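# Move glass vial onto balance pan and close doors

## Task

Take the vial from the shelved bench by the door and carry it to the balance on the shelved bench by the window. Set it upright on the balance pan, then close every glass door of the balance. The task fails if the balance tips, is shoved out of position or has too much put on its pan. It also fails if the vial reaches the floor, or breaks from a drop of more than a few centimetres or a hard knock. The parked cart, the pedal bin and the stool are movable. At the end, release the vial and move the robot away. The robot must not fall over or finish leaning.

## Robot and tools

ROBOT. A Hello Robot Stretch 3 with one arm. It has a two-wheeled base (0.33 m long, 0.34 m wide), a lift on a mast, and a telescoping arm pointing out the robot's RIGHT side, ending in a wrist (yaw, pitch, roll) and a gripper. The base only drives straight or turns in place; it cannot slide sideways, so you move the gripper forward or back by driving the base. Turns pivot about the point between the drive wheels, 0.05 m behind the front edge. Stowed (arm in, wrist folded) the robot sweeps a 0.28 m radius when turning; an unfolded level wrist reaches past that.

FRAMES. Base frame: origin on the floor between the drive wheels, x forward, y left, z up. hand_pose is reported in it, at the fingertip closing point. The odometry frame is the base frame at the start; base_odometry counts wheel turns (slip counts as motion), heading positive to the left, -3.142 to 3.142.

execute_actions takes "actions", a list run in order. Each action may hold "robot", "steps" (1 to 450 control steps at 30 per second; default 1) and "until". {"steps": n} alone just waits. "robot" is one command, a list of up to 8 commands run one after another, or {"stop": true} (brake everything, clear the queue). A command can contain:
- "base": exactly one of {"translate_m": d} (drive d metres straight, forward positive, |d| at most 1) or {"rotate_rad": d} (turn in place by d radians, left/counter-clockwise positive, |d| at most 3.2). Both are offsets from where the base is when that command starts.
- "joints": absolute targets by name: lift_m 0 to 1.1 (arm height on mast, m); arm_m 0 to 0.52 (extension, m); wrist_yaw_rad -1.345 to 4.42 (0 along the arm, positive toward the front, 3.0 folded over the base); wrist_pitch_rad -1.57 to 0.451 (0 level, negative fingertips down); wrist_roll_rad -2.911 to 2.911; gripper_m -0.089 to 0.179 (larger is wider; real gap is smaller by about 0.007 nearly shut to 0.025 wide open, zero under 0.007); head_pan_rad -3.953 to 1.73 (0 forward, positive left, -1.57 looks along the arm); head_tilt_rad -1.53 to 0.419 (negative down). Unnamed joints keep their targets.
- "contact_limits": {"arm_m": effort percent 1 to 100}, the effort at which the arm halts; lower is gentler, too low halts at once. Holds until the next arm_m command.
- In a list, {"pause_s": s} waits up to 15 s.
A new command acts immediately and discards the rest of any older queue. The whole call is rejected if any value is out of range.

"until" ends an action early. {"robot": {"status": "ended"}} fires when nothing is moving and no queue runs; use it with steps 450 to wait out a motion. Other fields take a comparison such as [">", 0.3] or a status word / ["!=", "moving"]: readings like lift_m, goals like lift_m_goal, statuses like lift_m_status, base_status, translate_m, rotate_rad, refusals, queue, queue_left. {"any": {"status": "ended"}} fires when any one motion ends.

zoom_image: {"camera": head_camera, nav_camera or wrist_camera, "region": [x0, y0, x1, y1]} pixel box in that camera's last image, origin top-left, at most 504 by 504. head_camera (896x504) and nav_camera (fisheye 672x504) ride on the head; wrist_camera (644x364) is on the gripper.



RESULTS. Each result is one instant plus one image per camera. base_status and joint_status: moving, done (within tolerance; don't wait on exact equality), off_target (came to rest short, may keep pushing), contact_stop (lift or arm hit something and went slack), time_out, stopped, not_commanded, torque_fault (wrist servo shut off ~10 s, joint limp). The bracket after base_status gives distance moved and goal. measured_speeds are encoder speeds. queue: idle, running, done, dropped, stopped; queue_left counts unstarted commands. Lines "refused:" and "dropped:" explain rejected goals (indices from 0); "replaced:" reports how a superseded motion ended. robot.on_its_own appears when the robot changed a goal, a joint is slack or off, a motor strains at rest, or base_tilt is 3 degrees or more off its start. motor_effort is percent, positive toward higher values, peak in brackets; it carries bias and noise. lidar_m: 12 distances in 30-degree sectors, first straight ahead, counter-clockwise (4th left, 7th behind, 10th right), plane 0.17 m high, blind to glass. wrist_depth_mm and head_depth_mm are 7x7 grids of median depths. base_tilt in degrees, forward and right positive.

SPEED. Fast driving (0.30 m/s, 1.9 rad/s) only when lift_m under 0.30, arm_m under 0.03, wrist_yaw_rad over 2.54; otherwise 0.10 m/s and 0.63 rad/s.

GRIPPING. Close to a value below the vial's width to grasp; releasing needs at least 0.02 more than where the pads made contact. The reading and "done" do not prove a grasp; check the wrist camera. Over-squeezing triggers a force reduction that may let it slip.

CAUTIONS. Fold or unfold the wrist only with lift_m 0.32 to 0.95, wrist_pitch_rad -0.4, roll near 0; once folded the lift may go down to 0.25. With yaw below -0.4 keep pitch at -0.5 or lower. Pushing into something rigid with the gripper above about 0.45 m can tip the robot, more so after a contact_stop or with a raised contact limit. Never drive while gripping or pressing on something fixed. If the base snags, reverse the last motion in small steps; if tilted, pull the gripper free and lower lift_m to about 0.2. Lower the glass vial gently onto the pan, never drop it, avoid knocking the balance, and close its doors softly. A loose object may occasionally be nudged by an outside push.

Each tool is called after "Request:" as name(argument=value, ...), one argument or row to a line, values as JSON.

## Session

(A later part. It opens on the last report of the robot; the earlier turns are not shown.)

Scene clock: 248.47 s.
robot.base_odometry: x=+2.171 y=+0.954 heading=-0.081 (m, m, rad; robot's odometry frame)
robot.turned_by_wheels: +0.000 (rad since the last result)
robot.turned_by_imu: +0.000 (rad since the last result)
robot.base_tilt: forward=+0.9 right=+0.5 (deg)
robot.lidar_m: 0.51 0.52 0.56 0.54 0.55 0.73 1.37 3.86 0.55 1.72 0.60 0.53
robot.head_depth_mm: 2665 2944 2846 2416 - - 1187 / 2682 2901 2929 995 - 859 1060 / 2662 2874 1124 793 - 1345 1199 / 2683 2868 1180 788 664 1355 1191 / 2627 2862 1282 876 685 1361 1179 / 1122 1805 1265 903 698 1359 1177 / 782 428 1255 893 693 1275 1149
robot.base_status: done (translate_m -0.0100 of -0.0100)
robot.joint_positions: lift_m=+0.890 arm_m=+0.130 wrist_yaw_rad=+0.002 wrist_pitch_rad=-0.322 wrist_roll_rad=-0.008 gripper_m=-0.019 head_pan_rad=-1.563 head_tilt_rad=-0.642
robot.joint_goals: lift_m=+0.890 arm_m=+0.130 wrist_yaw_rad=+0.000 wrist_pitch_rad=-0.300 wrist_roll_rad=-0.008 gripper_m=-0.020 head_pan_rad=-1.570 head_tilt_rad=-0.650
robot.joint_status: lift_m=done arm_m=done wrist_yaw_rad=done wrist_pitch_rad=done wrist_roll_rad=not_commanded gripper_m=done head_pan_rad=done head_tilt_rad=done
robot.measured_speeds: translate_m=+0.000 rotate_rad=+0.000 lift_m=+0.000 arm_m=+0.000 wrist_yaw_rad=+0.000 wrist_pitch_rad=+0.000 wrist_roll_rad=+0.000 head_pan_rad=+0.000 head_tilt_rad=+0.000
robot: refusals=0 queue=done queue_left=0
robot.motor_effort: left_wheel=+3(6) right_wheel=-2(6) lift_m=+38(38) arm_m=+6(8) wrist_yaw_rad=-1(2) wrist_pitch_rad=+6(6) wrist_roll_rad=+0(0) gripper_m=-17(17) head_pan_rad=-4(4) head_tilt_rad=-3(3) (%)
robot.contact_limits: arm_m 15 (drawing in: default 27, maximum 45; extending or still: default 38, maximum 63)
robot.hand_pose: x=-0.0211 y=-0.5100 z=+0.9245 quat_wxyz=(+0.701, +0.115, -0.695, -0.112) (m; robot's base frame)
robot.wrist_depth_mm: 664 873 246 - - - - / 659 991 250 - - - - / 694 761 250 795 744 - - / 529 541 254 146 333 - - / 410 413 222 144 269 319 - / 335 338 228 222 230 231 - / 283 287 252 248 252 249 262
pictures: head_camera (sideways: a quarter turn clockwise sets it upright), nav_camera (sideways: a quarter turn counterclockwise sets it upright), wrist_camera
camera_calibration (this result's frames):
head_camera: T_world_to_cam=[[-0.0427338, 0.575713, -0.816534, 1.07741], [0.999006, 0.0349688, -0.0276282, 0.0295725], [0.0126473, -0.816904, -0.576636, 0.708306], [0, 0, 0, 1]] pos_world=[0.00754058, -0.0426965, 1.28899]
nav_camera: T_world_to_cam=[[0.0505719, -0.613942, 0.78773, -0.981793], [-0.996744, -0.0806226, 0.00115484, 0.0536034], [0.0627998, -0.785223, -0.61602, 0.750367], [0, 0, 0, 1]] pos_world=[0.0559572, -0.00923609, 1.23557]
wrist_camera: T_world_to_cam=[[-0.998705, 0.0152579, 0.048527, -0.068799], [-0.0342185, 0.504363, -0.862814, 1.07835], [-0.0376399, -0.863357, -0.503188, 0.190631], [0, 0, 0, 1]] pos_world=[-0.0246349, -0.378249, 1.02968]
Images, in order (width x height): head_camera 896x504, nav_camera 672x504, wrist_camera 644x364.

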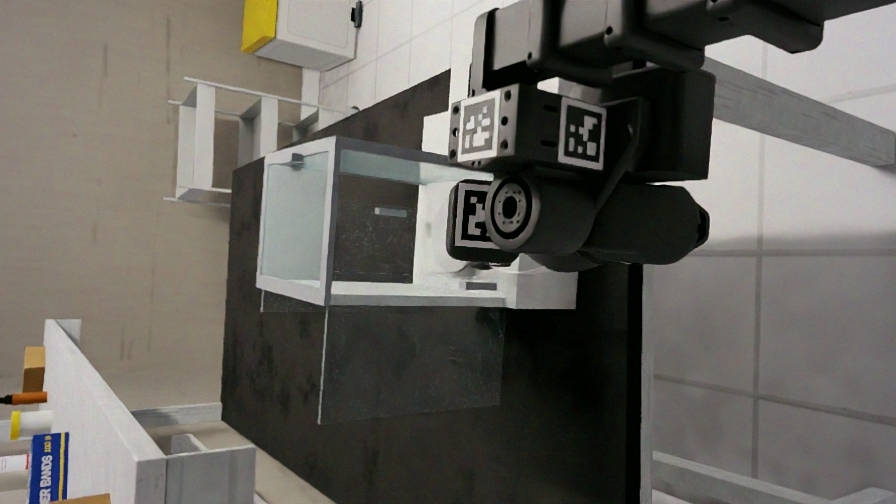

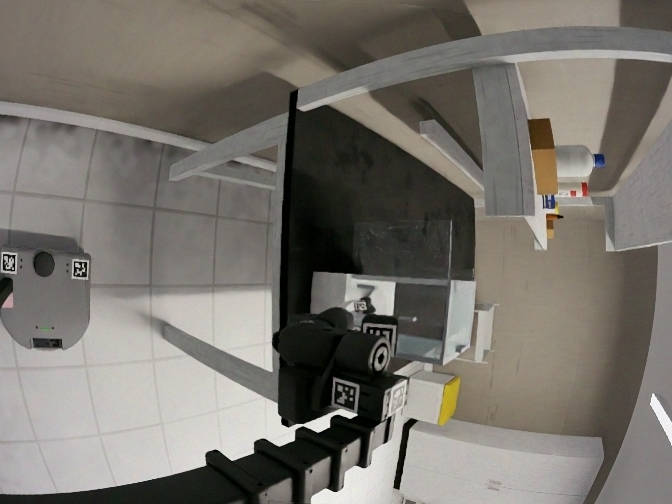

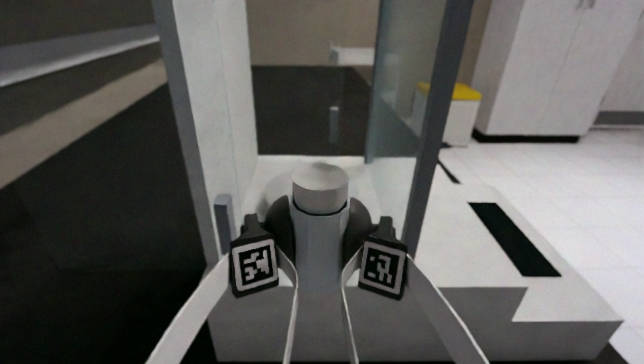

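Request:
execute_actions(
  actions=[
    {"robot": [{"base": {"translate_m": -0.004}}, {"joints": {"arm_m": 0.24}, "contact_limits": {"arm_m": 15}}], "steps": 450, "until": {"robot": {"status": "ended"}}},
  ],
)

Scene clock: 257.83 s.
robot.base_odometry: x=+2.167 y=+0.954 heading=-0.081 (m, m, rad; robot's odometry frame)
robot.turned_by_wheels: +0.000 (rad since the last result)
robot.turned_by_imu: +0.000 (rad since the last result)
robot.base_tilt: forward=+1.1 right=+0.6 (deg)
robot.lidar_m: 0.51 0.52 0.56 0.54 0.55 0.73 1.36 3.84 0.55 1.75 0.60 0.54
robot.head_depth_mm: 2704 2934 2870 2543 - - 1201 / 2685 2857 3086 - 680 835 1130 / 2681 2867 1192 - 674 1376 1193 / 2690 2838 1241 751 671 1373 1193 / 2634 2874 1215 839 682 1354 1180 / 1126 1839 1269 900 699 1359 1175 / 786 435 1252 890 693 1278 1169
robot.base_status: done (translate_m -0.0040 of -0.0040)
robot.joint_positions: lift_m=+0.890 arm_m=+0.240 wrist_yaw_rad=+0.002 wrist_pitch_rad=-0.322 wrist_roll_rad=-0.008 gripper_m=-0.019 head_pan_rad=-1.563 head_tilt_rad=-0.642
robot.joint_goals: lift_m=+0.890 arm_m=+0.240 wrist_yaw_rad=+0.000 wrist_pitch_rad=-0.300 wrist_roll_rad=-0.008 gripper_m=-0.020 head_pan_rad=-1.570 head_tilt_rad=-0.650
robot.joint_status: lift_m=done arm_m=done wrist_yaw_rad=done wrist_pitch_rad=done wrist_roll_rad=not_commanded gripper_m=done head_pan_rad=done head_tilt_rad=done
robot.measured_speeds: translate_m=+0.000 rotate_rad=+0.000 lift_m=+0.000 arm_m=+0.000 wrist_yaw_rad=+0.000 wrist_pitch_rad=+0.000 wrist_roll_rad=+0.000 head_pan_rad=+0.000 head_tilt_rad=+0.000
robot: refusals=0 queue=done queue_left=0
robot.motor_effort: left_wheel=+4(5) right_wheel=-2(6) lift_m=+39(38) arm_m=+6(5) wrist_yaw_rad=-2(1) wrist_pitch_rad=+6(6) wrist_roll_rad=+0(0) gripper_m=-16(16) head_pan_rad=-4(4) head_tilt_rad=-3(3) (%)
robot.contact_limits: arm_m 15 (drawing in: default 27, maximum 45; extending or still: default 38, maximum 63)
robot.hand_pose: x=-0.0211 y=-0.6200 z=+0.9245 quat_wxyz=(+0.701, +0.115, -0.695, -0.112) (m; robot's base frame)
robot.wrist_depth_mm: 93 124 - - - - - / 93 125 - - - - - / 93 125 651 770 - - - / 94 126 267 147 553 - 64 / 94 126 230 145 270 325 71 / 94 126 190 185 219 212 254 / 101 118 175 173 184 94 222
pictures: head_camera (sideways: a quarter turn clockwise sets it upright), nav_camera (sideways: a quarter turn counterclockwise sets it upright), wrist_camera
camera_calibration (this result's frames):
head_camera: T_world_to_cam=[[-0.0427238, 0.575733, -0.816521, 1.07739], [0.999007, 0.0349518, -0.0276276, 0.0295717], [0.0126328, -0.81689, -0.576654, 0.70833], [0, 0, 0, 1]] pos_world=[0.00753983, -0.0426962, 1.28899]
nav_camera: T_world_to_cam=[[0.0505612, -0.613961, 0.787716, -0.981775], [-0.996745, -0.080605, 0.00115316, 0.0536056], [0.0627858, -0.78521, -0.616038, 0.750391], [0, 0, 0, 1]] pos_world=[0.055957, -0.00923544, 1.23557]
wrist_camera: T_world_to_cam=[[-0.998704, 0.0153175, 0.0485254, -0.0670962], [-0.0341905, 0.504288, -0.862858, 1.13385], [-0.0376876, -0.8634, -0.503111, 0.0955704], [0, 0, 0, 1]] pos_world=[-0.0246406, -0.488243, 1.02969]
Images, in order (width x height): head_camera 896x504, nav_camera 672x504, wrist_camera 644x364.

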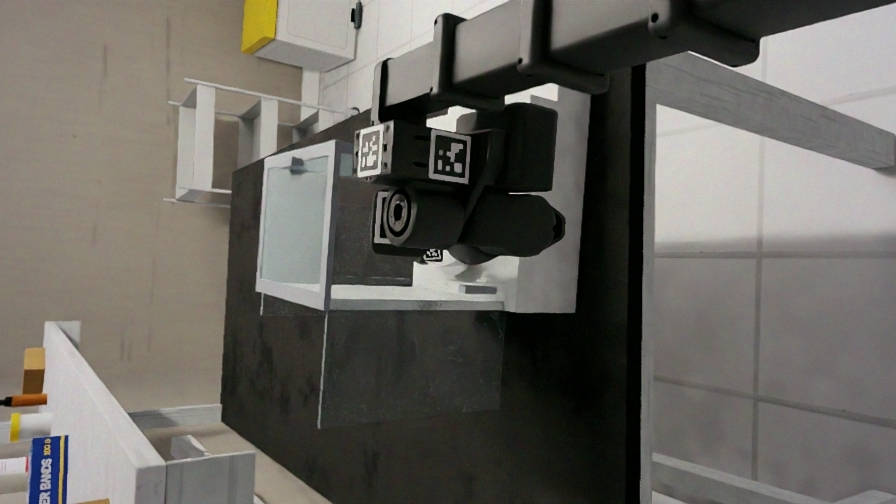

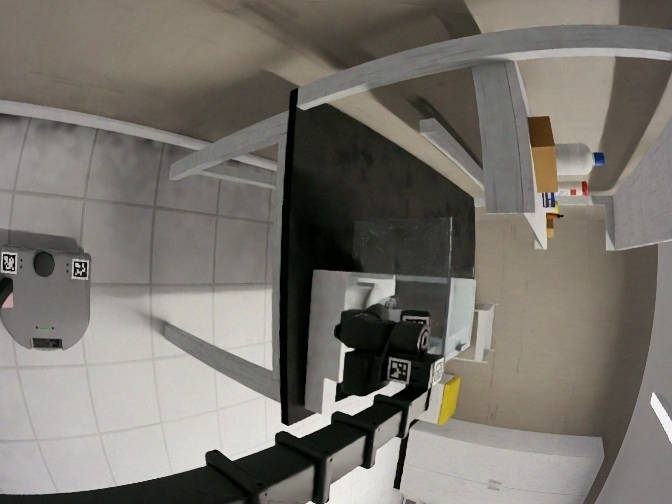

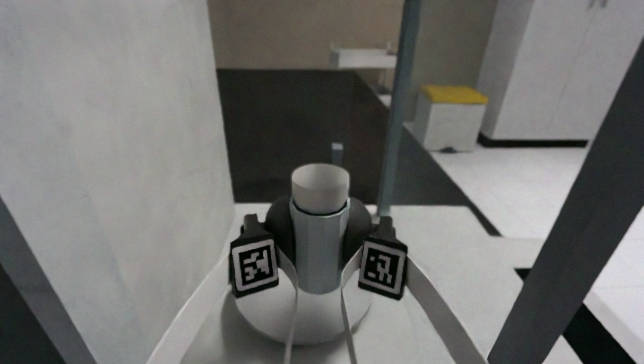

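Request:
zoom_image(
  camera="wrist_camera",
  region=[0, 100, 330, 364],
)

Request:
zoom_image(
  camera="wrist_camera",
  region=[314, 100, 644, 364],
)

Request:
zoom_image(
  camera="nav_camera",
  region=[290, 200, 510, 420],
)

Region (0, 100, 330, 364) of wrist_camera's 644x364 image, scaled by 1.527; it fills the top 403 rows of this view, and the rest is white.

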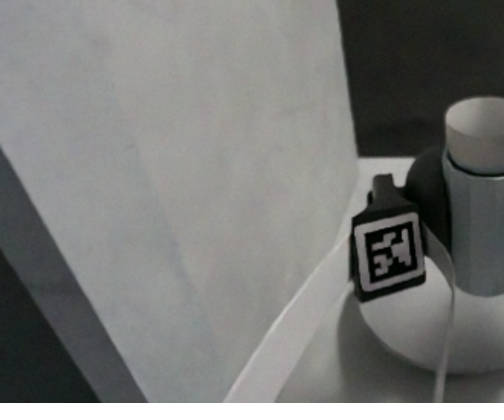

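Region (314, 100, 644, 364) of wrist_camera's 644x364 image, scaled by 1.527; it fills the top 403 rows of this view, and the rest is white.

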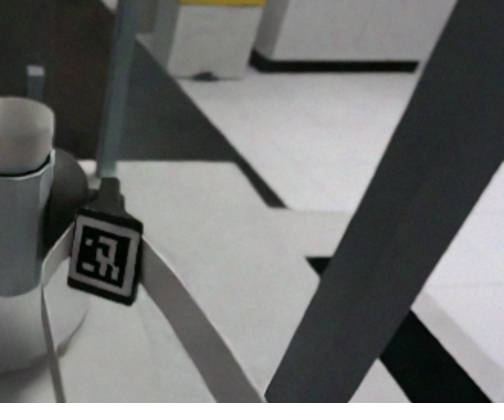

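Region (290, 200, 510, 420) of nav_camera's 672x504 image, scaled by 2.291, with more detail than that image has.

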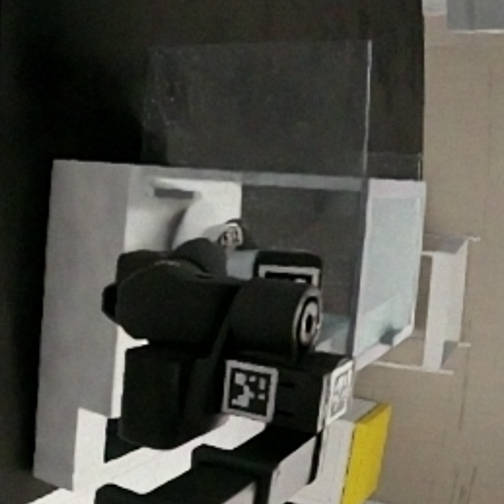

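Request:
execute_actions(
  actions=[
    {"robot": {"joints": {"lift_m": 0.872}}, "steps": 450, "until": {"robot": {"status": "ended"}}},
    {"steps": 5},
  ],
)

Scene clock: 269.47 s.
robot.base_odometry: x=+2.167 y=+0.954 heading=-0.081 (m, m, rad; robot's odometry frame)
robot.turned_by_wheels: +0.000 (rad since the last result)
robot.turned_by_imu: +0.000 (rad since the last result)
robot.base_tilt: forward=+1.0 right=+0.6 (deg)
robot.lidar_m: 0.51 0.53 0.56 0.54 0.55 0.73 1.36 3.84 0.55 1.74 0.60 0.54
robot.head_depth_mm: 2650 2954 2862 2421 - - 1189 / 2667 2875 2977 - 679 835 1132 / 2676 2886 1132 - 681 1378 1193 / 2646 2878 1231 750 669 1370 1191 / 2643 2899 1209 840 681 1364 1181 / 1124 1823 1275 901 699 1358 1173 / 786 435 1256 891 695 1275 1170
robot.base_status: done (translate_m -0.0040 of -0.0040)
robot.joint_positions: lift_m=+0.872 arm_m=+0.240 wrist_yaw_rad=+0.002 wrist_pitch_rad=-0.321 wrist_roll_rad=-0.008 gripper_m=-0.019 head_pan_rad=-1.563 head_tilt_rad=-0.642
robot.joint_goals: lift_m=+0.872 arm_m=+0.240 wrist_yaw_rad=+0.000 wrist_pitch_rad=-0.300 wrist_roll_rad=-0.008 gripper_m=-0.020 head_pan_rad=-1.570 head_tilt_rad=-0.650
robot.joint_status: lift_m=done arm_m=done wrist_yaw_rad=done wrist_pitch_rad=done wrist_roll_rad=not_commanded gripper_m=done head_pan_rad=done head_tilt_rad=done
robot.measured_speeds: translate_m=+0.000 rotate_rad=+0.000 lift_m=+0.000 arm_m=+0.000 wrist_yaw_rad=+0.000 wrist_pitch_rad=+0.000 wrist_roll_rad=+0.000 head_pan_rad=+0.000 head_tilt_rad=+0.000
robot: refusals=0 queue=done queue_left=0
robot.motor_effort: left_wheel=+3(4) right_wheel=-2(2) lift_m=+24(38) arm_m=+6(6) wrist_yaw_rad=-1(1) wrist_pitch_rad=+6(6) wrist_roll_rad=+0(0) gripper_m=-16(16) head_pan_rad=-4(4) head_tilt_rad=-2(3) (%)
robot.contact_limits: arm_m 15 (drawing in: default 27, maximum 45; extending or still: default 38, maximum 63)
robot.hand_pose: x=-0.0211 y=-0.6201 z=+0.9072 quat_wxyz=(+0.701, +0.115, -0.695, -0.112) (m; robot's base frame)
robot.wrist_depth_mm: 93 123 - - - - - / 93 124 - - - - - / 94 126 606 719 867 - - / 94 126 268 147 521 - 64 / 94 126 219 145 243 256 71 / 94 127 182 164 196 191 228 / 101 118 163 160 166 94 196
pictures: head_camera (sideways: a quarter turn clockwise sets it upright), nav_camera (sideways: a quarter turn counterclockwise sets it upright), wrist_camera
camera_calibration (this result's frames):
head_camera: T_world_to_cam=[[-0.0427238, 0.575733, -0.816521, 1.07739], [0.999007, 0.0349517, -0.0276276, 0.0295717], [0.0126327, -0.816891, -0.576654, 0.70833], [0, 0, 0, 1]] pos_world=[0.00753982, -0.0426962, 1.28899]
nav_camera: T_world_to_cam=[[0.0505611, -0.613961, 0.787716, -0.981775], [-0.996745, -0.0806049, 0.00115317, 0.0536056], [0.0627857, -0.78521, -0.616038, 0.750391], [0, 0, 0, 1]] pos_world=[0.055957, -0.00923546, 1.23557]
wrist_camera: T_world_to_cam=[[-0.998705, 0.0153308, 0.0485206, -0.0662404], [-0.0341902, 0.504046, -0.863, 1.11886], [-0.0376871, -0.86354, -0.502869, 0.0865002], [0, 0, 0, 1]] pos_world=[-0.0246406, -0.488246, 1.01229]
Images, in order (width x height): head_camera 896x504, nav_camera 672x504, wrist_camera 644x364.

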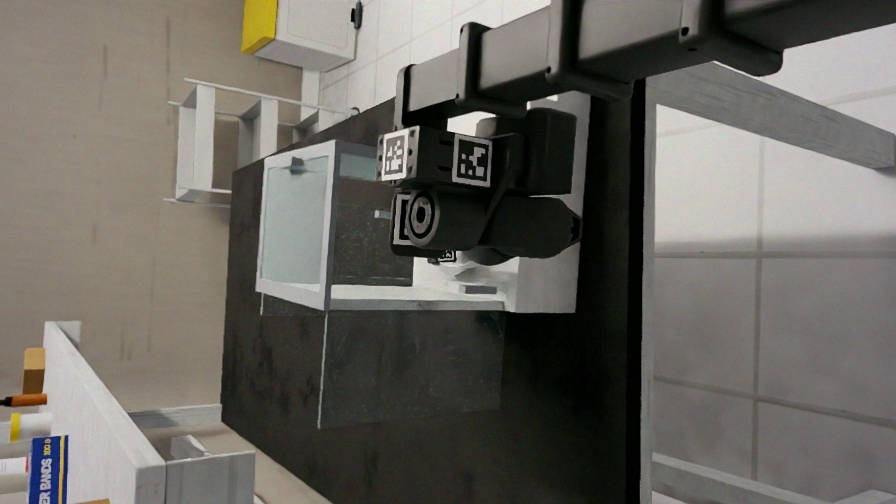

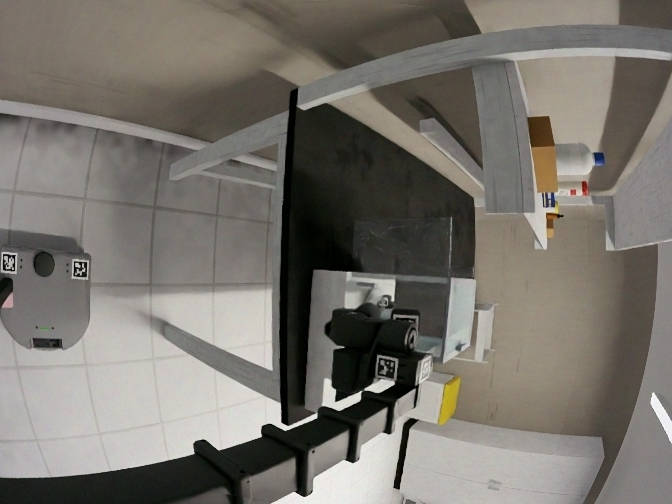

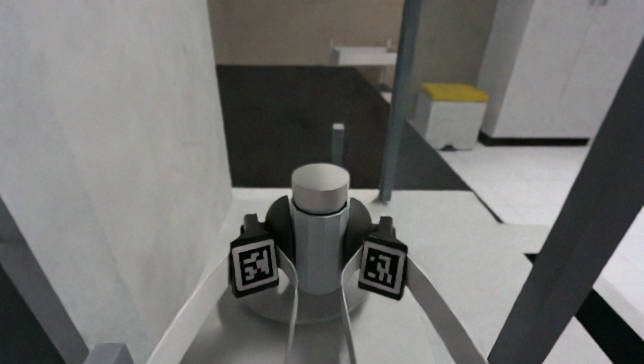

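Request:
execute_actions(
  actions=[
    {"robot": [{"joints": {"arm_m": 0.247}, "contact_limits": {"arm_m": 15}}, {"joints": {"lift_m": 0.869}}], "steps": 450, "until": {"robot": {"status": "ended"}}},
    {"steps": 5},
  ],
)

Scene clock: 274.03 s.
robot.base_odometry: x=+2.167 y=+0.954 heading=-0.081 (m, m, rad; robot's odometry frame)
robot.turned_by_wheels: +0.000 (rad since the last result)
robot.turned_by_imu: +0.000 (rad since the last result)
robot.base_tilt: forward=+1.1 right=+0.5 (deg)
robot.lidar_m: 0.51 0.53 0.56 0.54 0.55 0.73 1.36 3.85 0.55 1.74 0.60 0.54
robot.head_depth_mm: 2657 2967 2867 2410 - - 1193 / 2678 2902 3000 - 680 836 1129 / 2656 2868 1162 - 682 1379 1194 / 2663 2865 1236 768 669 1370 1191 / 2662 2877 1216 837 682 1364 1181 / 1124 1823 1271 901 699 1352 1175 / 784 435 1254 894 691 1279 1168
robot.base_status: done (translate_m -0.0040 of -0.0040)
robot.joint_positions: lift_m=+0.869 arm_m=+0.247 wrist_yaw_rad=+0.002 wrist_pitch_rad=-0.321 wrist_roll_rad=-0.008 gripper_m=-0.019 head_pan_rad=-1.563 head_tilt_rad=-0.642
robot.joint_goals: lift_m=+0.869 arm_m=+0.247 wrist_yaw_rad=+0.000 wrist_pitch_rad=-0.300 wrist_roll_rad=-0.008 gripper_m=-0.020 head_pan_rad=-1.570 head_tilt_rad=-0.650
robot.joint_status: lift_m=done arm_m=done wrist_yaw_rad=done wrist_pitch_rad=done wrist_roll_rad=not_commanded gripper_m=done head_pan_rad=done head_tilt_rad=done
robot.measured_speeds: translate_m=+0.000 rotate_rad=+0.000 lift_m=+0.000 arm_m=+0.000 wrist_yaw_rad=+0.000 wrist_pitch_rad=+0.000 wrist_roll_rad=+0.000 head_pan_rad=+0.000 head_tilt_rad=+0.000
robot: refusals=0 queue=done queue_left=0
robot.motor_effort: left_wheel=+4(4) right_wheel=-2(2) lift_m=+23(25) arm_m=+6(4) wrist_yaw_rad=-1(1) wrist_pitch_rad=+6(6) wrist_roll_rad=+0(0) gripper_m=-17(17) head_pan_rad=-4(4) head_tilt_rad=-1(2) (%)
robot.contact_limits: arm_m 15 (drawing in: default 27, maximum 45; extending or still: default 38, maximum 63)
robot.hand_pose: x=-0.0211 y=-0.6271 z=+0.9042 quat_wxyz=(+0.701, +0.114, -0.695, -0.112) (m; robot's base frame)
robot.wrist_depth_mm: 93 124 - - - - - / 93 124 - - - - - / 93 125 602 724 804 - - / 94 126 268 147 509 - - / 94 126 216 144 238 263 64 / 94 126 175 161 194 193 68 / 94 118 154 155 162 158 154
pictures: head_camera (sideways: a quarter turn clockwise sets it upright), nav_camera (sideways: a quarter turn counterclockwise sets it upright), wrist_camera
camera_calibration (this result's frames):
head_camera: T_world_to_cam=[[-0.0427239, 0.575733, -0.816521, 1.07739], [0.999007, 0.034952, -0.0276276, 0.0295717], [0.0126329, -0.816891, -0.576654, 0.70833], [0, 0, 0, 1]] pos_world=[0.00753983, -0.0426962, 1.28899]
nav_camera: T_world_to_cam=[[0.0505613, -0.613961, 0.787716, -0.981775], [-0.996745, -0.0806051, 0.00115316, 0.0536056], [0.0627859, -0.78521, -0.616038, 0.750391], [0, 0, 0, 1]] pos_world=[0.055957, -0.00923544, 1.23557]
wrist_camera: T_world_to_cam=[[-0.998705, 0.0153333, 0.0485197, -0.0659861], [-0.03419, 0.504002, -0.863026, 1.11982], [-0.037687, -0.863567, -0.502825, 0.0788979], [0, 0, 0, 1]] pos_world=[-0.0246406, -0.495245, 1.00931]
Images, in order (width x height): head_camera 896x504, nav_camera 672x504, wrist_camera 644x364.

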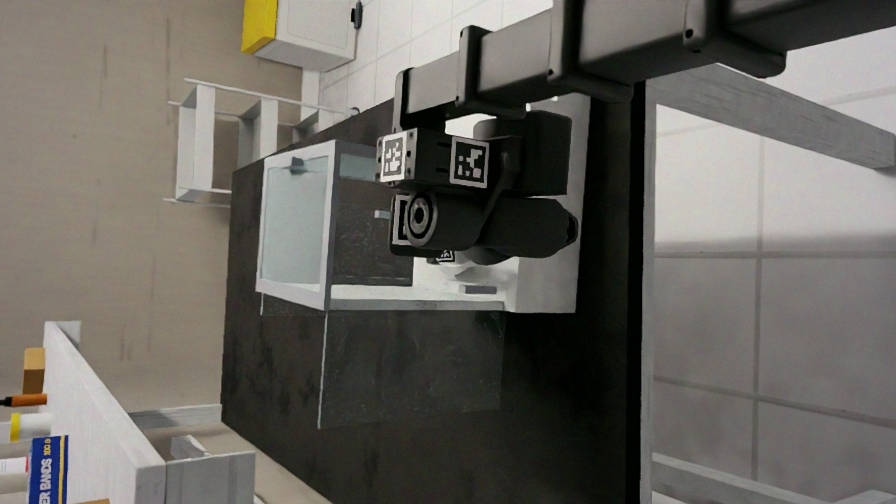

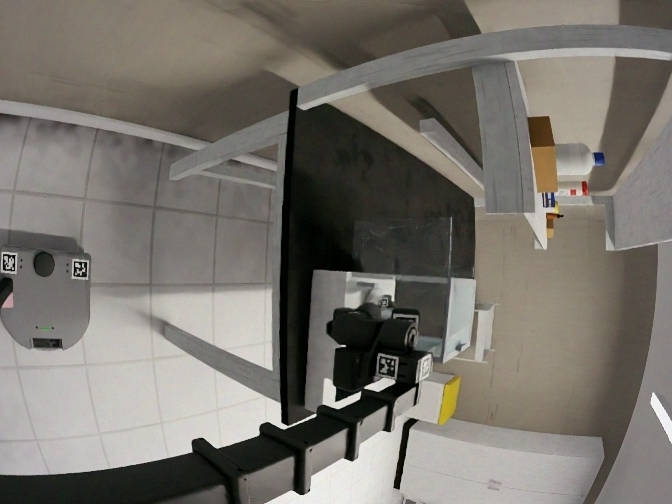

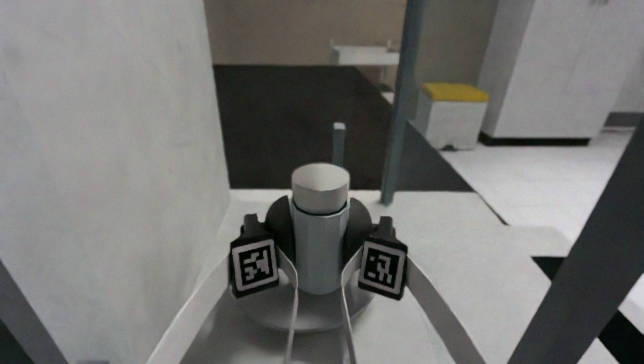

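Request:
execute_actions(
  actions=[
    {"robot": {"joints": {"gripper_m": 0.064}}, "steps": 450, "until": {"robot": {"status": "ended"}}},
    {"steps": 10},
  ],
)

Scene clock: 276.73 s.
robot.base_odometry: x=+2.167 y=+0.954 heading=-0.081 (m, m, rad; robot's odometry frame)
robot.turned_by_wheels: +0.000 (rad since the last result)
robot.turned_by_imu: +0.000 (rad since the last result)
robot.base_tilt: forward=+1.1 right=+0.7 (deg)
robot.lidar_m: 0.51 0.53 0.56 0.54 0.55 0.73 1.36 3.85 0.55 1.74 0.60 0.54
robot.head_depth_mm: 2678 2910 2839 2423 - - 1191 / 2690 2877 2954 - 678 833 1133 / 2666 2827 1161 - 681 1376 1194 / 2665 2904 1234 734 670 1377 1194 / 2622 2900 1216 836 681 1364 1183 / 1120 1822 1271 904 698 1352 1176 / 786 435 1256 890 694 1251 1165
robot.base_status: done (translate_m -0.0040 of -0.0040)
robot.joint_positions: lift_m=+0.869 arm_m=+0.247 wrist_yaw_rad=+0.002 wrist_pitch_rad=-0.321 wrist_roll_rad=-0.008 gripper_m=+0.064 head_pan_rad=-1.563 head_tilt_rad=-0.642
robot.joint_goals: lift_m=+0.869 arm_m=+0.247 wrist_yaw_rad=+0.000 wrist_pitch_rad=-0.300 wrist_roll_rad=-0.008 gripper_m=+0.064 head_pan_rad=-1.570 head_tilt_rad=-0.650
robot.joint_status: lift_m=done arm_m=done wrist_yaw_rad=done wrist_pitch_rad=done wrist_roll_rad=not_commanded gripper_m=done head_pan_rad=done head_tilt_rad=done
robot.measured_speeds: translate_m=+0.000 rotate_rad=+0.000 lift_m=+0.000 arm_m=+0.000 wrist_yaw_rad=+0.000 wrist_pitch_rad=+0.000 wrist_roll_rad=+0.000 head_pan_rad=+0.000 head_tilt_rad=+0.000
robot: refusals=0 queue=done queue_left=0
robot.motor_effort: left_wheel=+4(3) right_wheel=-2(2) lift_m=+22(23) arm_m=+6(6) wrist_yaw_rad=-2(2) wrist_pitch_rad=+6(6) wrist_roll_rad=+0(0) gripper_m=+2(82) head_pan_rad=-4(4) head_tilt_rad=-3(3) (%)
robot.contact_limits: arm_m 15 (drawing in: default 27, maximum 45; extending or still: default 38, maximum 63)
robot.hand_pose: x=-0.0211 y=-0.6271 z=+0.9043 quat_wxyz=(+0.701, +0.114, -0.695, -0.112) (m; robot's base frame)
robot.wrist_depth_mm: 92 123 - - - - - / 93 124 - - - - - / 93 125 604 709 868 - - / 94 125 268 270 508 - - / 94 126 202 148 247 262 64 / 94 117 175 161 185 195 68 / 94 118 159 156 162 153 154
pictures: head_camera (sideways: a quarter turn clockwise sets it upright), nav_camera (sideways: a quarter turn counterclockwise sets it upright), wrist_camera
camera_calibration (this result's frames):
head_camera: T_world_to_cam=[[-0.0427239, 0.575733, -0.816521, 1.07739], [0.999007, 0.034952, -0.0276276, 0.0295717], [0.0126329, -0.81689, -0.576654, 0.70833], [0, 0, 0, 1]] pos_world=[0.00753983, -0.0426962, 1.28899]
nav_camera: T_world_to_cam=[[0.0505613, -0.613961, 0.787716, -0.981775], [-0.996745, -0.0806051, 0.00115316, 0.0536056], [0.0627859, -0.78521, -0.616038, 0.750391], [0, 0, 0, 1]] pos_world=[0.055957, -0.00923544, 1.23557]
wrist_camera: T_world_to_cam=[[-0.998705, 0.0153488, 0.0485139, -0.0659742], [-0.0341894, 0.503721, -0.863189, 1.11987], [-0.0376864, -0.86373, -0.502544, 0.0785514], [0, 0, 0, 1]] pos_world=[-0.0246406, -0.495245, 1.00934]
Images, in order (width x height): head_camera 896x504, nav_camera 672x504, wrist_camera 644x364.

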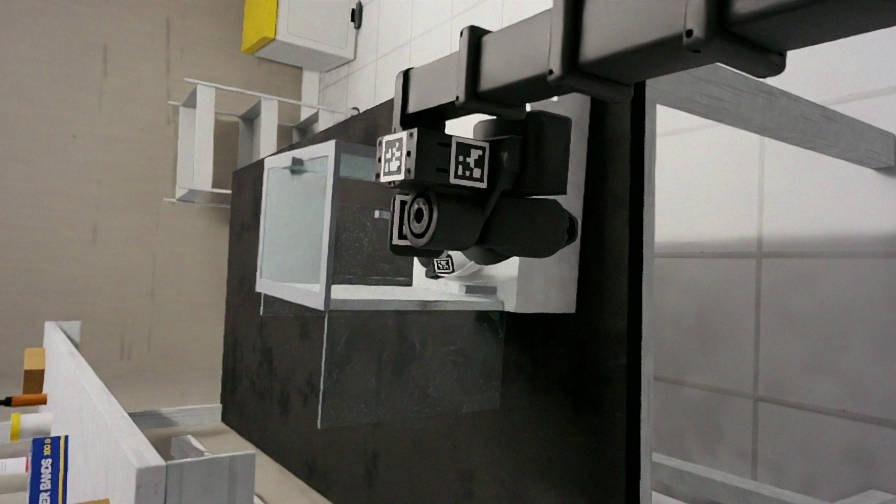

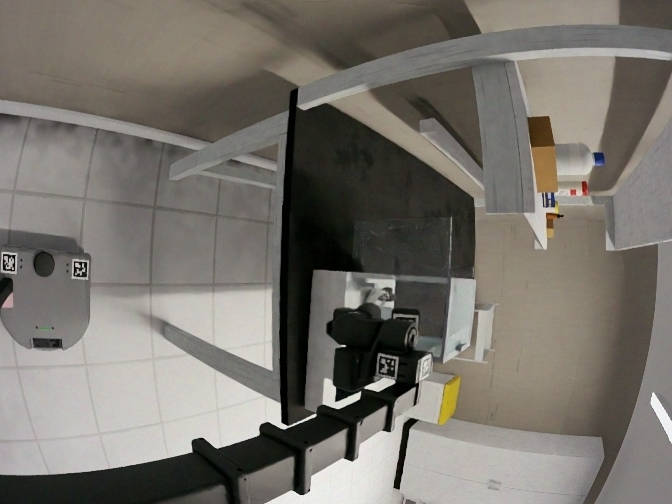

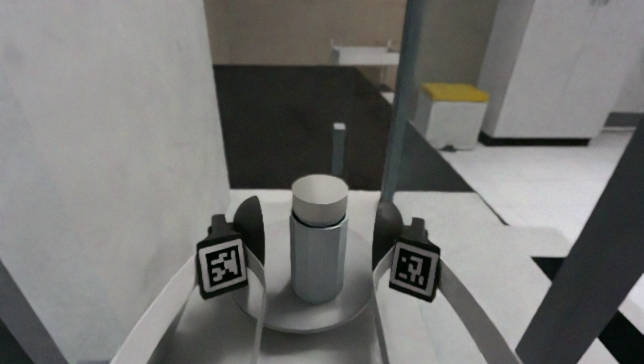

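Request:
execute_actions(
  actions=[
    {"robot": [{"joints": {"lift_m": 0.934}}, {"joints": {"gripper_m": 0.035}}, {"joints": {"arm_m": 0.10}, "contact_limits": {"arm_m": 15}}, {"base": {"translate_m": 0.063}, "joints": {"lift_m": 0.855}}], "steps": 450, "until": {"robot": {"status": "ended"}}},
  ],
)

Scene clock: 293.93 s.
robot.base_odometry: x=+2.230 y=+0.949 heading=-0.081 (m, m, rad; robot's odometry frame)
robot.turned_by_wheels: +0.000 (rad since the last result)
robot.turned_by_imu: +0.000 (rad since the last result)
robot.base_tilt: forward=+1.0 right=+0.6 (deg)
robot.lidar_m: 0.45 0.46 0.56 0.54 0.55 0.74 1.42 3.58 0.58 1.43 0.57 0.47
robot.head_depth_mm: 2679 2940 2884 999 671 - - / 2659 2859 1199 741 655 - 1070 / 2667 2881 1249 705 - - 1172 / 2680 2879 1231 850 - - 1182 / 2565 2854 1297 910 707 1361 1184 / 792 423 1274 897 699 1352 1174 / 461 419 1214 889 691 1249 1050
robot.base_status: done (translate_m +0.0630 of +0.0630)
robot.joint_positions: lift_m=+0.855 arm_m=+0.100 wrist_yaw_rad=+0.002 wrist_pitch_rad=-0.320 wrist_roll_rad=-0.008 gripper_m=+0.035 head_pan_rad=-1.563 head_tilt_rad=-0.642
robot.joint_goals: lift_m=+0.855 arm_m=+0.100 wrist_yaw_rad=+0.000 wrist_pitch_rad=-0.300 wrist_roll_rad=-0.008 gripper_m=+0.035 head_pan_rad=-1.570 head_tilt_rad=-0.650
robot.joint_status: lift_m=done arm_m=done wrist_yaw_rad=done wrist_pitch_rad=done wrist_roll_rad=not_commanded gripper_m=done head_pan_rad=done head_tilt_rad=done
robot.measured_speeds: translate_m=+0.000 rotate_rad=+0.000 lift_m=+0.000 arm_m=+0.000 wrist_yaw_rad=+0.000 wrist_pitch_rad=+0.000 wrist_roll_rad=+0.000 head_pan_rad=+0.000 head_tilt_rad=+0.000
robot: refusals=0 queue=done queue_left=0
robot.motor_effort: left_wheel=+4(8) right_wheel=-3(3) lift_m=+23(40) arm_m=-5(4) wrist_yaw_rad=-2(1) wrist_pitch_rad=+6(6) wrist_roll_rad=+1(0) gripper_m=+0(77) head_pan_rad=-3(4) head_tilt_rad=-2(2) (%)
robot.contact_limits: arm_m 15 (drawing in: default 27, maximum 45; extending or still: default 38, maximum 63)
robot.hand_pose: x=-0.0211 y=-0.4811 z=+0.8906 quat_wxyz=(+0.701, +0.114, -0.695, -0.112) (m; robot's base frame)
robot.wrist_depth_mm: 549 904 - - - - - / 599 886 - - - - - / 613 670 671 395 347 - - / 455 464 477 261 279 269 - / 359 366 371 237 238 239 259 / 290 294 290 263 267 266 265 / 248 249 253 253 254 258 261
pictures: head_camera (sideways: a quarter turn clockwise sets it upright), nav_camera (sideways: a quarter turn counterclockwise sets it upright), wrist_camera
camera_calibration (this result's frames):
head_camera: T_world_to_cam=[[-0.0427238, 0.575741, -0.816515, 1.07739], [0.999007, 0.034952, -0.0276273, 0.0295713], [0.0126327, -0.816884, -0.576663, 0.708341], [0, 0, 0, 1]] pos_world=[0.00753982, -0.0426961, 1.28899]
nav_camera: T_world_to_cam=[[0.0505612, -0.613969, 0.787709, -0.981766], [-0.996745, -0.0806049, 0.00115239, 0.0536066], [0.0627857, -0.785204, -0.616046, 0.750402], [0, 0, 0, 1]] pos_world=[0.055957, -0.00923475, 1.23557]
wrist_camera: T_world_to_cam=[[-0.998702, 0.0155664, 0.0484891, -0.067461], [-0.0341132, 0.502474, -0.863919, 1.03457], [-0.0378126, -0.864452, -0.501291, 0.196365], [0, 0, 0, 1]] pos_world=[-0.0246559, -0.349046, 0.995492]
Images, in order (width x height): head_camera 896x504, nav_camera 672x504, wrist_camera 644x364.

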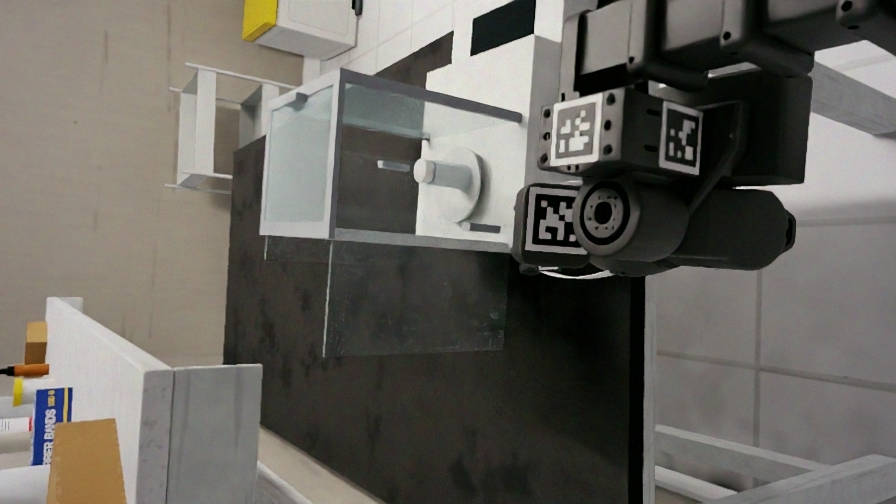

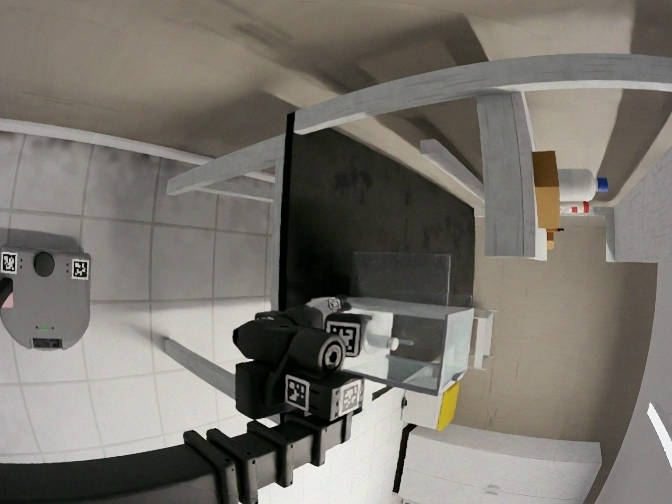

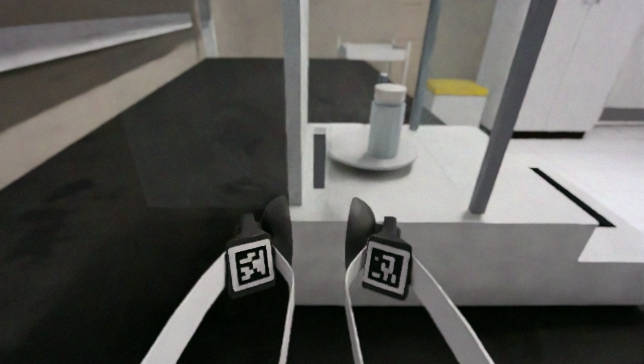

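Request:
zoom_image(
  camera="wrist_camera",
  region=[220, 60, 520, 300],
)

Request:
zoom_image(
  camera="head_camera",
  region=[250, 50, 560, 370],
)

Region (220, 60, 520, 300) of wrist_camera's 644x364 image, scaled by 1.680; it fills the top 403 rows of this view, and the rest is white.

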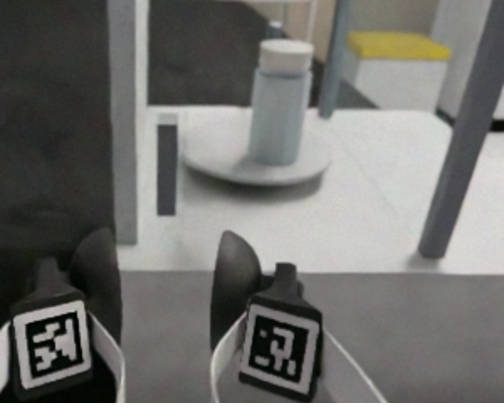

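Region (250, 50, 560, 370) of head_camera's 896x504 image, scaled by 1.575, with more detail than that image has; it fills the left 488 columns of this view, and the rest is white.

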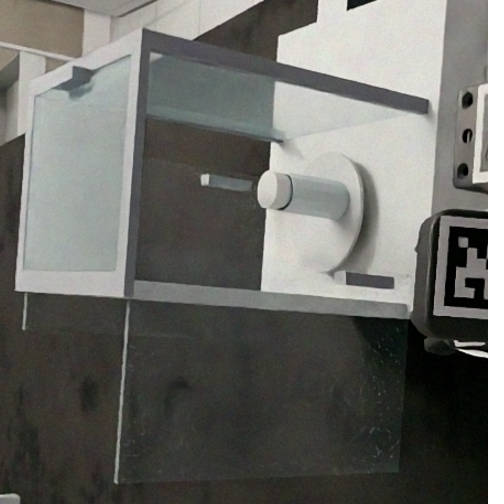

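Request:
execute_actions(
  actions=[
    {"robot": [{"joints": {"lift_m": 0.865}}, {"joints": {"arm_m": 0.146}, "contact_limits": {"arm_m": 12}}], "steps": 450, "until": {"robot": {"status": "ended"}}},
  ],
)

Scene clock: 306.60 s.
robot.base_odometry: x=+2.230 y=+0.949 heading=-0.081 (m, m, rad; robot's odometry frame)
robot.turned_by_wheels: +0.000 (rad since the last result)
robot.turned_by_imu: +0.000 (rad since the last result)
robot.base_tilt: forward=+1.0 right=+0.7 (deg)
robot.lidar_m: 0.45 0.46 0.57 0.54 0.55 0.74 1.42 3.58 0.58 1.43 0.57 0.47
robot.head_depth_mm: 2713 2939 2897 1020 - - 1172 / 2677 2869 1205 772 - 1355 1094 / 2643 2902 1244 776 - 1342 1201 / 2671 2911 1233 918 711 1362 1186 / 2578 2836 1292 910 705 1352 1184 / 792 423 1277 903 698 1349 1176 / 461 418 1212 896 694 1256 1048
robot.base_status: done (translate_m +0.0630 of +0.0630)
robot.joint_positions: lift_m=+0.865 arm_m=+0.146 wrist_yaw_rad=+0.002 wrist_pitch_rad=-0.319 wrist_roll_rad=-0.008 gripper_m=+0.035 head_pan_rad=-1.563 head_tilt_rad=-0.642
robot.joint_goals: lift_m=+0.865 arm_m=+0.146 wrist_yaw_rad=+0.000 wrist_pitch_rad=-0.300 wrist_roll_rad=-0.008 gripper_m=+0.035 head_pan_rad=-1.570 head_tilt_rad=-0.650
robot.joint_status: lift_m=done arm_m=done wrist_yaw_rad=done wrist_pitch_rad=done wrist_roll_rad=not_commanded gripper_m=done head_pan_rad=done head_tilt_rad=done
robot.measured_speeds: translate_m=+0.000 rotate_rad=+0.000 lift_m=+0.000 arm_m=+0.000 wrist_yaw_rad=+0.000 wrist_pitch_rad=+0.000 wrist_roll_rad=+0.000 head_pan_rad=+0.000 head_tilt_rad=+0.000
robot: refusals=0 queue=done queue_left=0
robot.motor_effort: left_wheel=+3(3) right_wheel=-2(2) lift_m=+38(40) arm_m=+7(7) wrist_yaw_rad=-1(1) wrist_pitch_rad=+6(6) wrist_roll_rad=+0(1) gripper_m=+0(0) head_pan_rad=-4(4) head_tilt_rad=-3(2) (%)
robot.contact_limits: arm_m 12 (drawing in: default 27, maximum 45; extending or still: default 38, maximum 63)
robot.hand_pose: x=-0.0211 y=-0.5262 z=+0.9001 quat_wxyz=(+0.701, +0.114, -0.695, -0.112) (m; robot's base frame)
robot.wrist_depth_mm: 570 899 - - - - - / 601 909 - - - - - / 614 685 692 651 362 - - / 479 477 494 263 270 288 - / 372 373 391 209 234 224 282 / 305 307 299 199 203 203 204 / 258 259 262 223 223 225 226
pictures: head_camera (sideways: a quarter turn clockwise sets it upright), nav_camera (sideways: a quarter turn counterclockwise sets it upright), wrist_camera
camera_calibration (this result's frames):
head_camera: T_world_to_cam=[[-0.0427239, 0.575742, -0.816515, 1.07739], [0.999007, 0.0349521, -0.0276273, 0.0295713], [0.0126328, -0.816884, -0.576663, 0.708342], [0, 0, 0, 1]] pos_world=[0.00753983, -0.0426961, 1.28899]
nav_camera: T_world_to_cam=[[0.0505613, -0.613969, 0.787709, -0.981766], [-0.996745, -0.080605, 0.00115238, 0.0536067], [0.0627858, -0.785204, -0.616046, 0.750402], [0, 0, 0, 1]] pos_world=[0.055957, -0.00923473, 1.23557]
wrist_camera: T_world_to_cam=[[-0.998702, 0.0155649, 0.048488, -0.0672142], [-0.0341166, 0.502391, -0.863967, 1.06542], [-0.0378075, -0.8645, -0.501208, 0.161959], [0, 0, 0, 1]] pos_world=[-0.0246552, -0.394196, 1.00492]
Images, in order (width x height): head_camera 896x504, nav_camera 672x504, wrist_camera 644x364.

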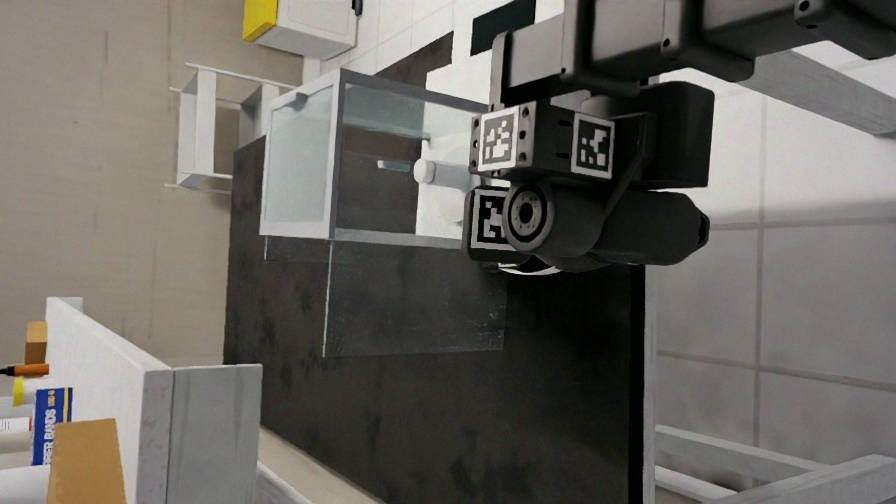

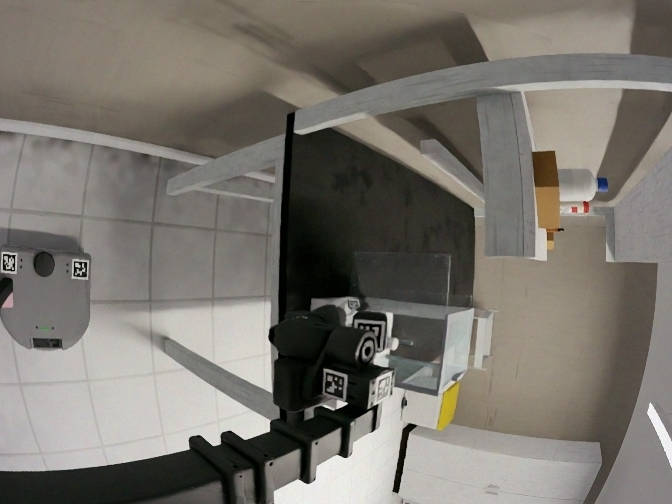

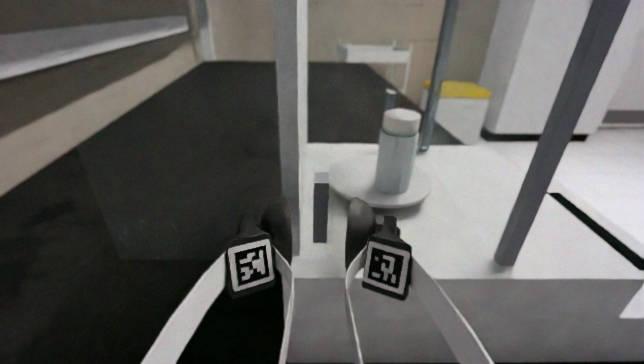

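Request:
zoom_image(
  camera="wrist_camera",
  region=[220, 120, 440, 320],
)

Region (220, 120, 440, 320) of wrist_camera's 644x364 image, scaled by 2.291; it fills the top 458 rows of this view, and the rest is white.

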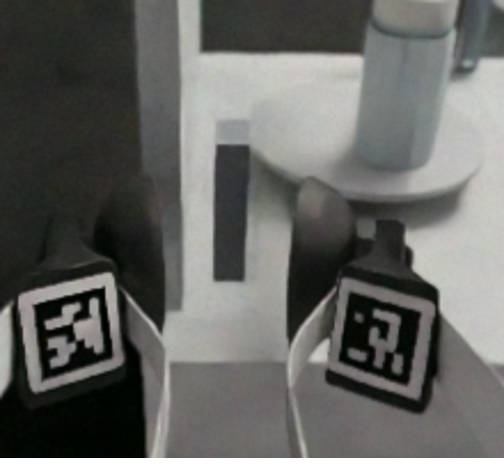

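Request:
execute_actions(
  actions=[
    {"robot": {"base": {"translate_m": -0.03}}, "steps": 450, "until": {"robot": {"status": "ended"}}},
  ],
)

Scene clock: 315.13 s.
robot.base_odometry: x=+2.200 y=+0.951 heading=-0.081 (m, m, rad; robot's odometry frame)
robot.turned_by_wheels: +0.000 (rad since the last result)
robot.turned_by_imu: +0.000 (rad since the last result)
robot.base_tilt: forward=+0.9 right=+0.7 (deg)
robot.lidar_m: 0.48 0.49 0.57 0.54 0.55 0.74 1.39 3.87 0.57 1.58 0.58 0.50
robot.head_depth_mm: 2655 2943 2873 2315 - - 1208 / 2680 2885 2656 788 - 906 1054 / 2672 2859 1247 771 - 1347 1199 / 2694 2935 1237 832 664 1359 1195 / 2586 2883 1290 912 705 1363 1182 / 816 1764 1273 903 699 1350 1175 / 627 420 1256 893 692 1271 1124
robot.base_status: done (translate_m -0.0300 of -0.0300)
robot.joint_positions: lift_m=+0.865 arm_m=+0.146 wrist_yaw_rad=+0.005 wrist_pitch_rad=-0.320 wrist_roll_rad=-0.008 gripper_m=+0.035 head_pan_rad=-1.563 head_tilt_rad=-0.642
robot.joint_goals: lift_m=+0.865 arm_m=+0.146 wrist_yaw_rad=+0.000 wrist_pitch_rad=-0.300 wrist_roll_rad=-0.008 gripper_m=+0.035 head_pan_rad=-1.570 head_tilt_rad=-0.650
robot.joint_status: lift_m=done arm_m=done wrist_yaw_rad=done wrist_pitch_rad=done wrist_roll_rad=not_commanded gripper_m=done head_pan_rad=done head_tilt_rad=done
robot.measured_speeds: translate_m=+0.000 rotate_rad=+0.000 lift_m=+0.000 arm_m=+0.000 wrist_yaw_rad=+0.000 wrist_pitch_rad=+0.000 wrist_roll_rad=+0.000 head_pan_rad=+0.000 head_tilt_rad=+0.000
robot: refusals=0 queue=done queue_left=0
robot.motor_effort: left_wheel=+5(6) right_wheel=-3(8) lift_m=+38(38) arm_m=+6(6) wrist_yaw_rad=-4(5) wrist_pitch_rad=+6(6) wrist_roll_rad=+0(0) gripper_m=-1(1) head_pan_rad=-4(4) head_tilt_rad=-2(2) (%)
robot.contact_limits: arm_m 12 (drawing in: default 27, maximum 45; extending or still: default 38, maximum 63)
robot.hand_pose: x=-0.0203 y=-0.5262 z=+0.9000 quat_wxyz=(+0.702, +0.115, -0.695, -0.111) (m; robot's base frame)
robot.wrist_depth_mm: 607 939 196 - - - - / 651 957 198 - - - - / 636 685 258 653 672 - - / 475 482 434 264 283 343 - / 368 374 379 218 230 223 311 / 305 308 287 199 202 202 224 / 257 259 245 221 224 222 225
pictures: head_camera (sideways: a quarter turn clockwise sets it upright), nav_camera (sideways: a quarter turn counterclockwise sets it upright), wrist_camera
camera_calibration (this result's frames):
head_camera: T_world_to_cam=[[-0.0427238, 0.575742, -0.816515, 1.07739], [0.999007, 0.034952, -0.0276273, 0.0295713], [0.0126327, -0.816884, -0.576663, 0.708342], [0, 0, 0, 1]] pos_world=[0.00753982, -0.0426961, 1.28899]
nav_camera: T_world_to_cam=[[0.0505612, -0.613969, 0.787709, -0.981766], [-0.996745, -0.0806049, 0.00115239, 0.0536066], [0.0627857, -0.785204, -0.616046, 0.750402], [0, 0, 0, 1]] pos_world=[0.055957, -0.00923474, 1.23557]
wrist_camera: T_world_to_cam=[[-0.998749, 0.0122439, 0.0484907, -0.0681826], [-0.0357849, 0.502385, -0.863903, 1.06532], [-0.0349385, -0.864557, -0.501318, 0.162115], [0, 0, 0, 1]] pos_world=[-0.024311, -0.394206, 1.00491]
Images, in order (width x height): head_camera 896x504, nav_camera 672x504, wrist_camera 644x364.

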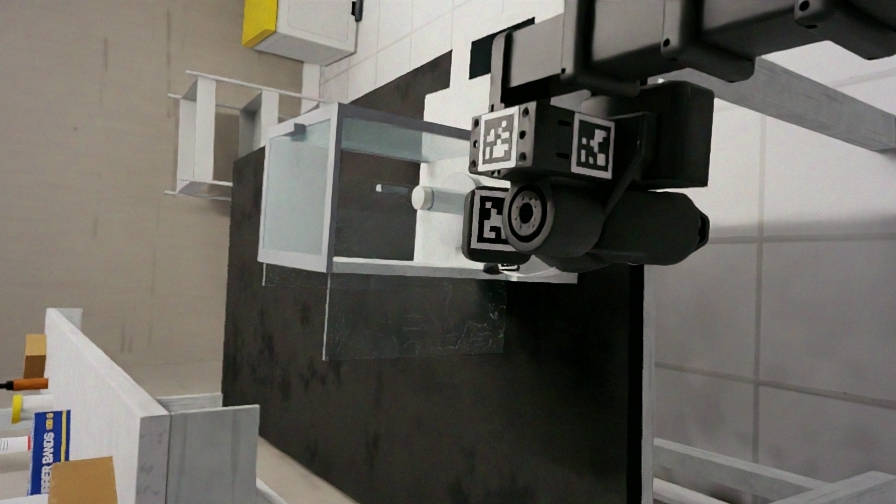

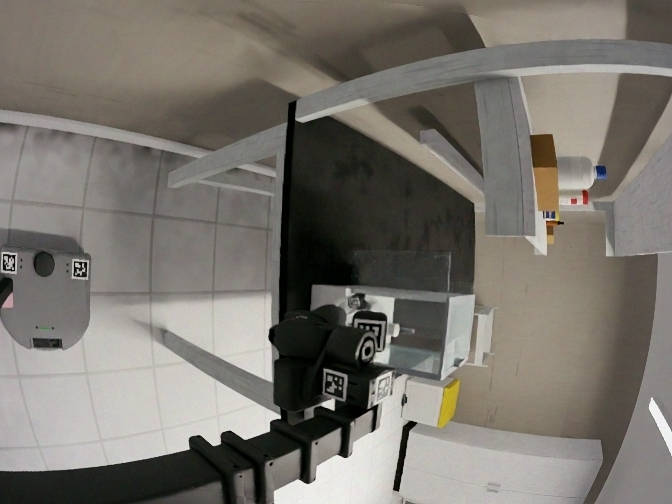

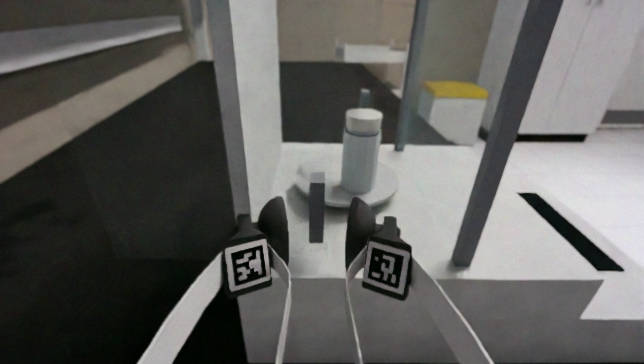

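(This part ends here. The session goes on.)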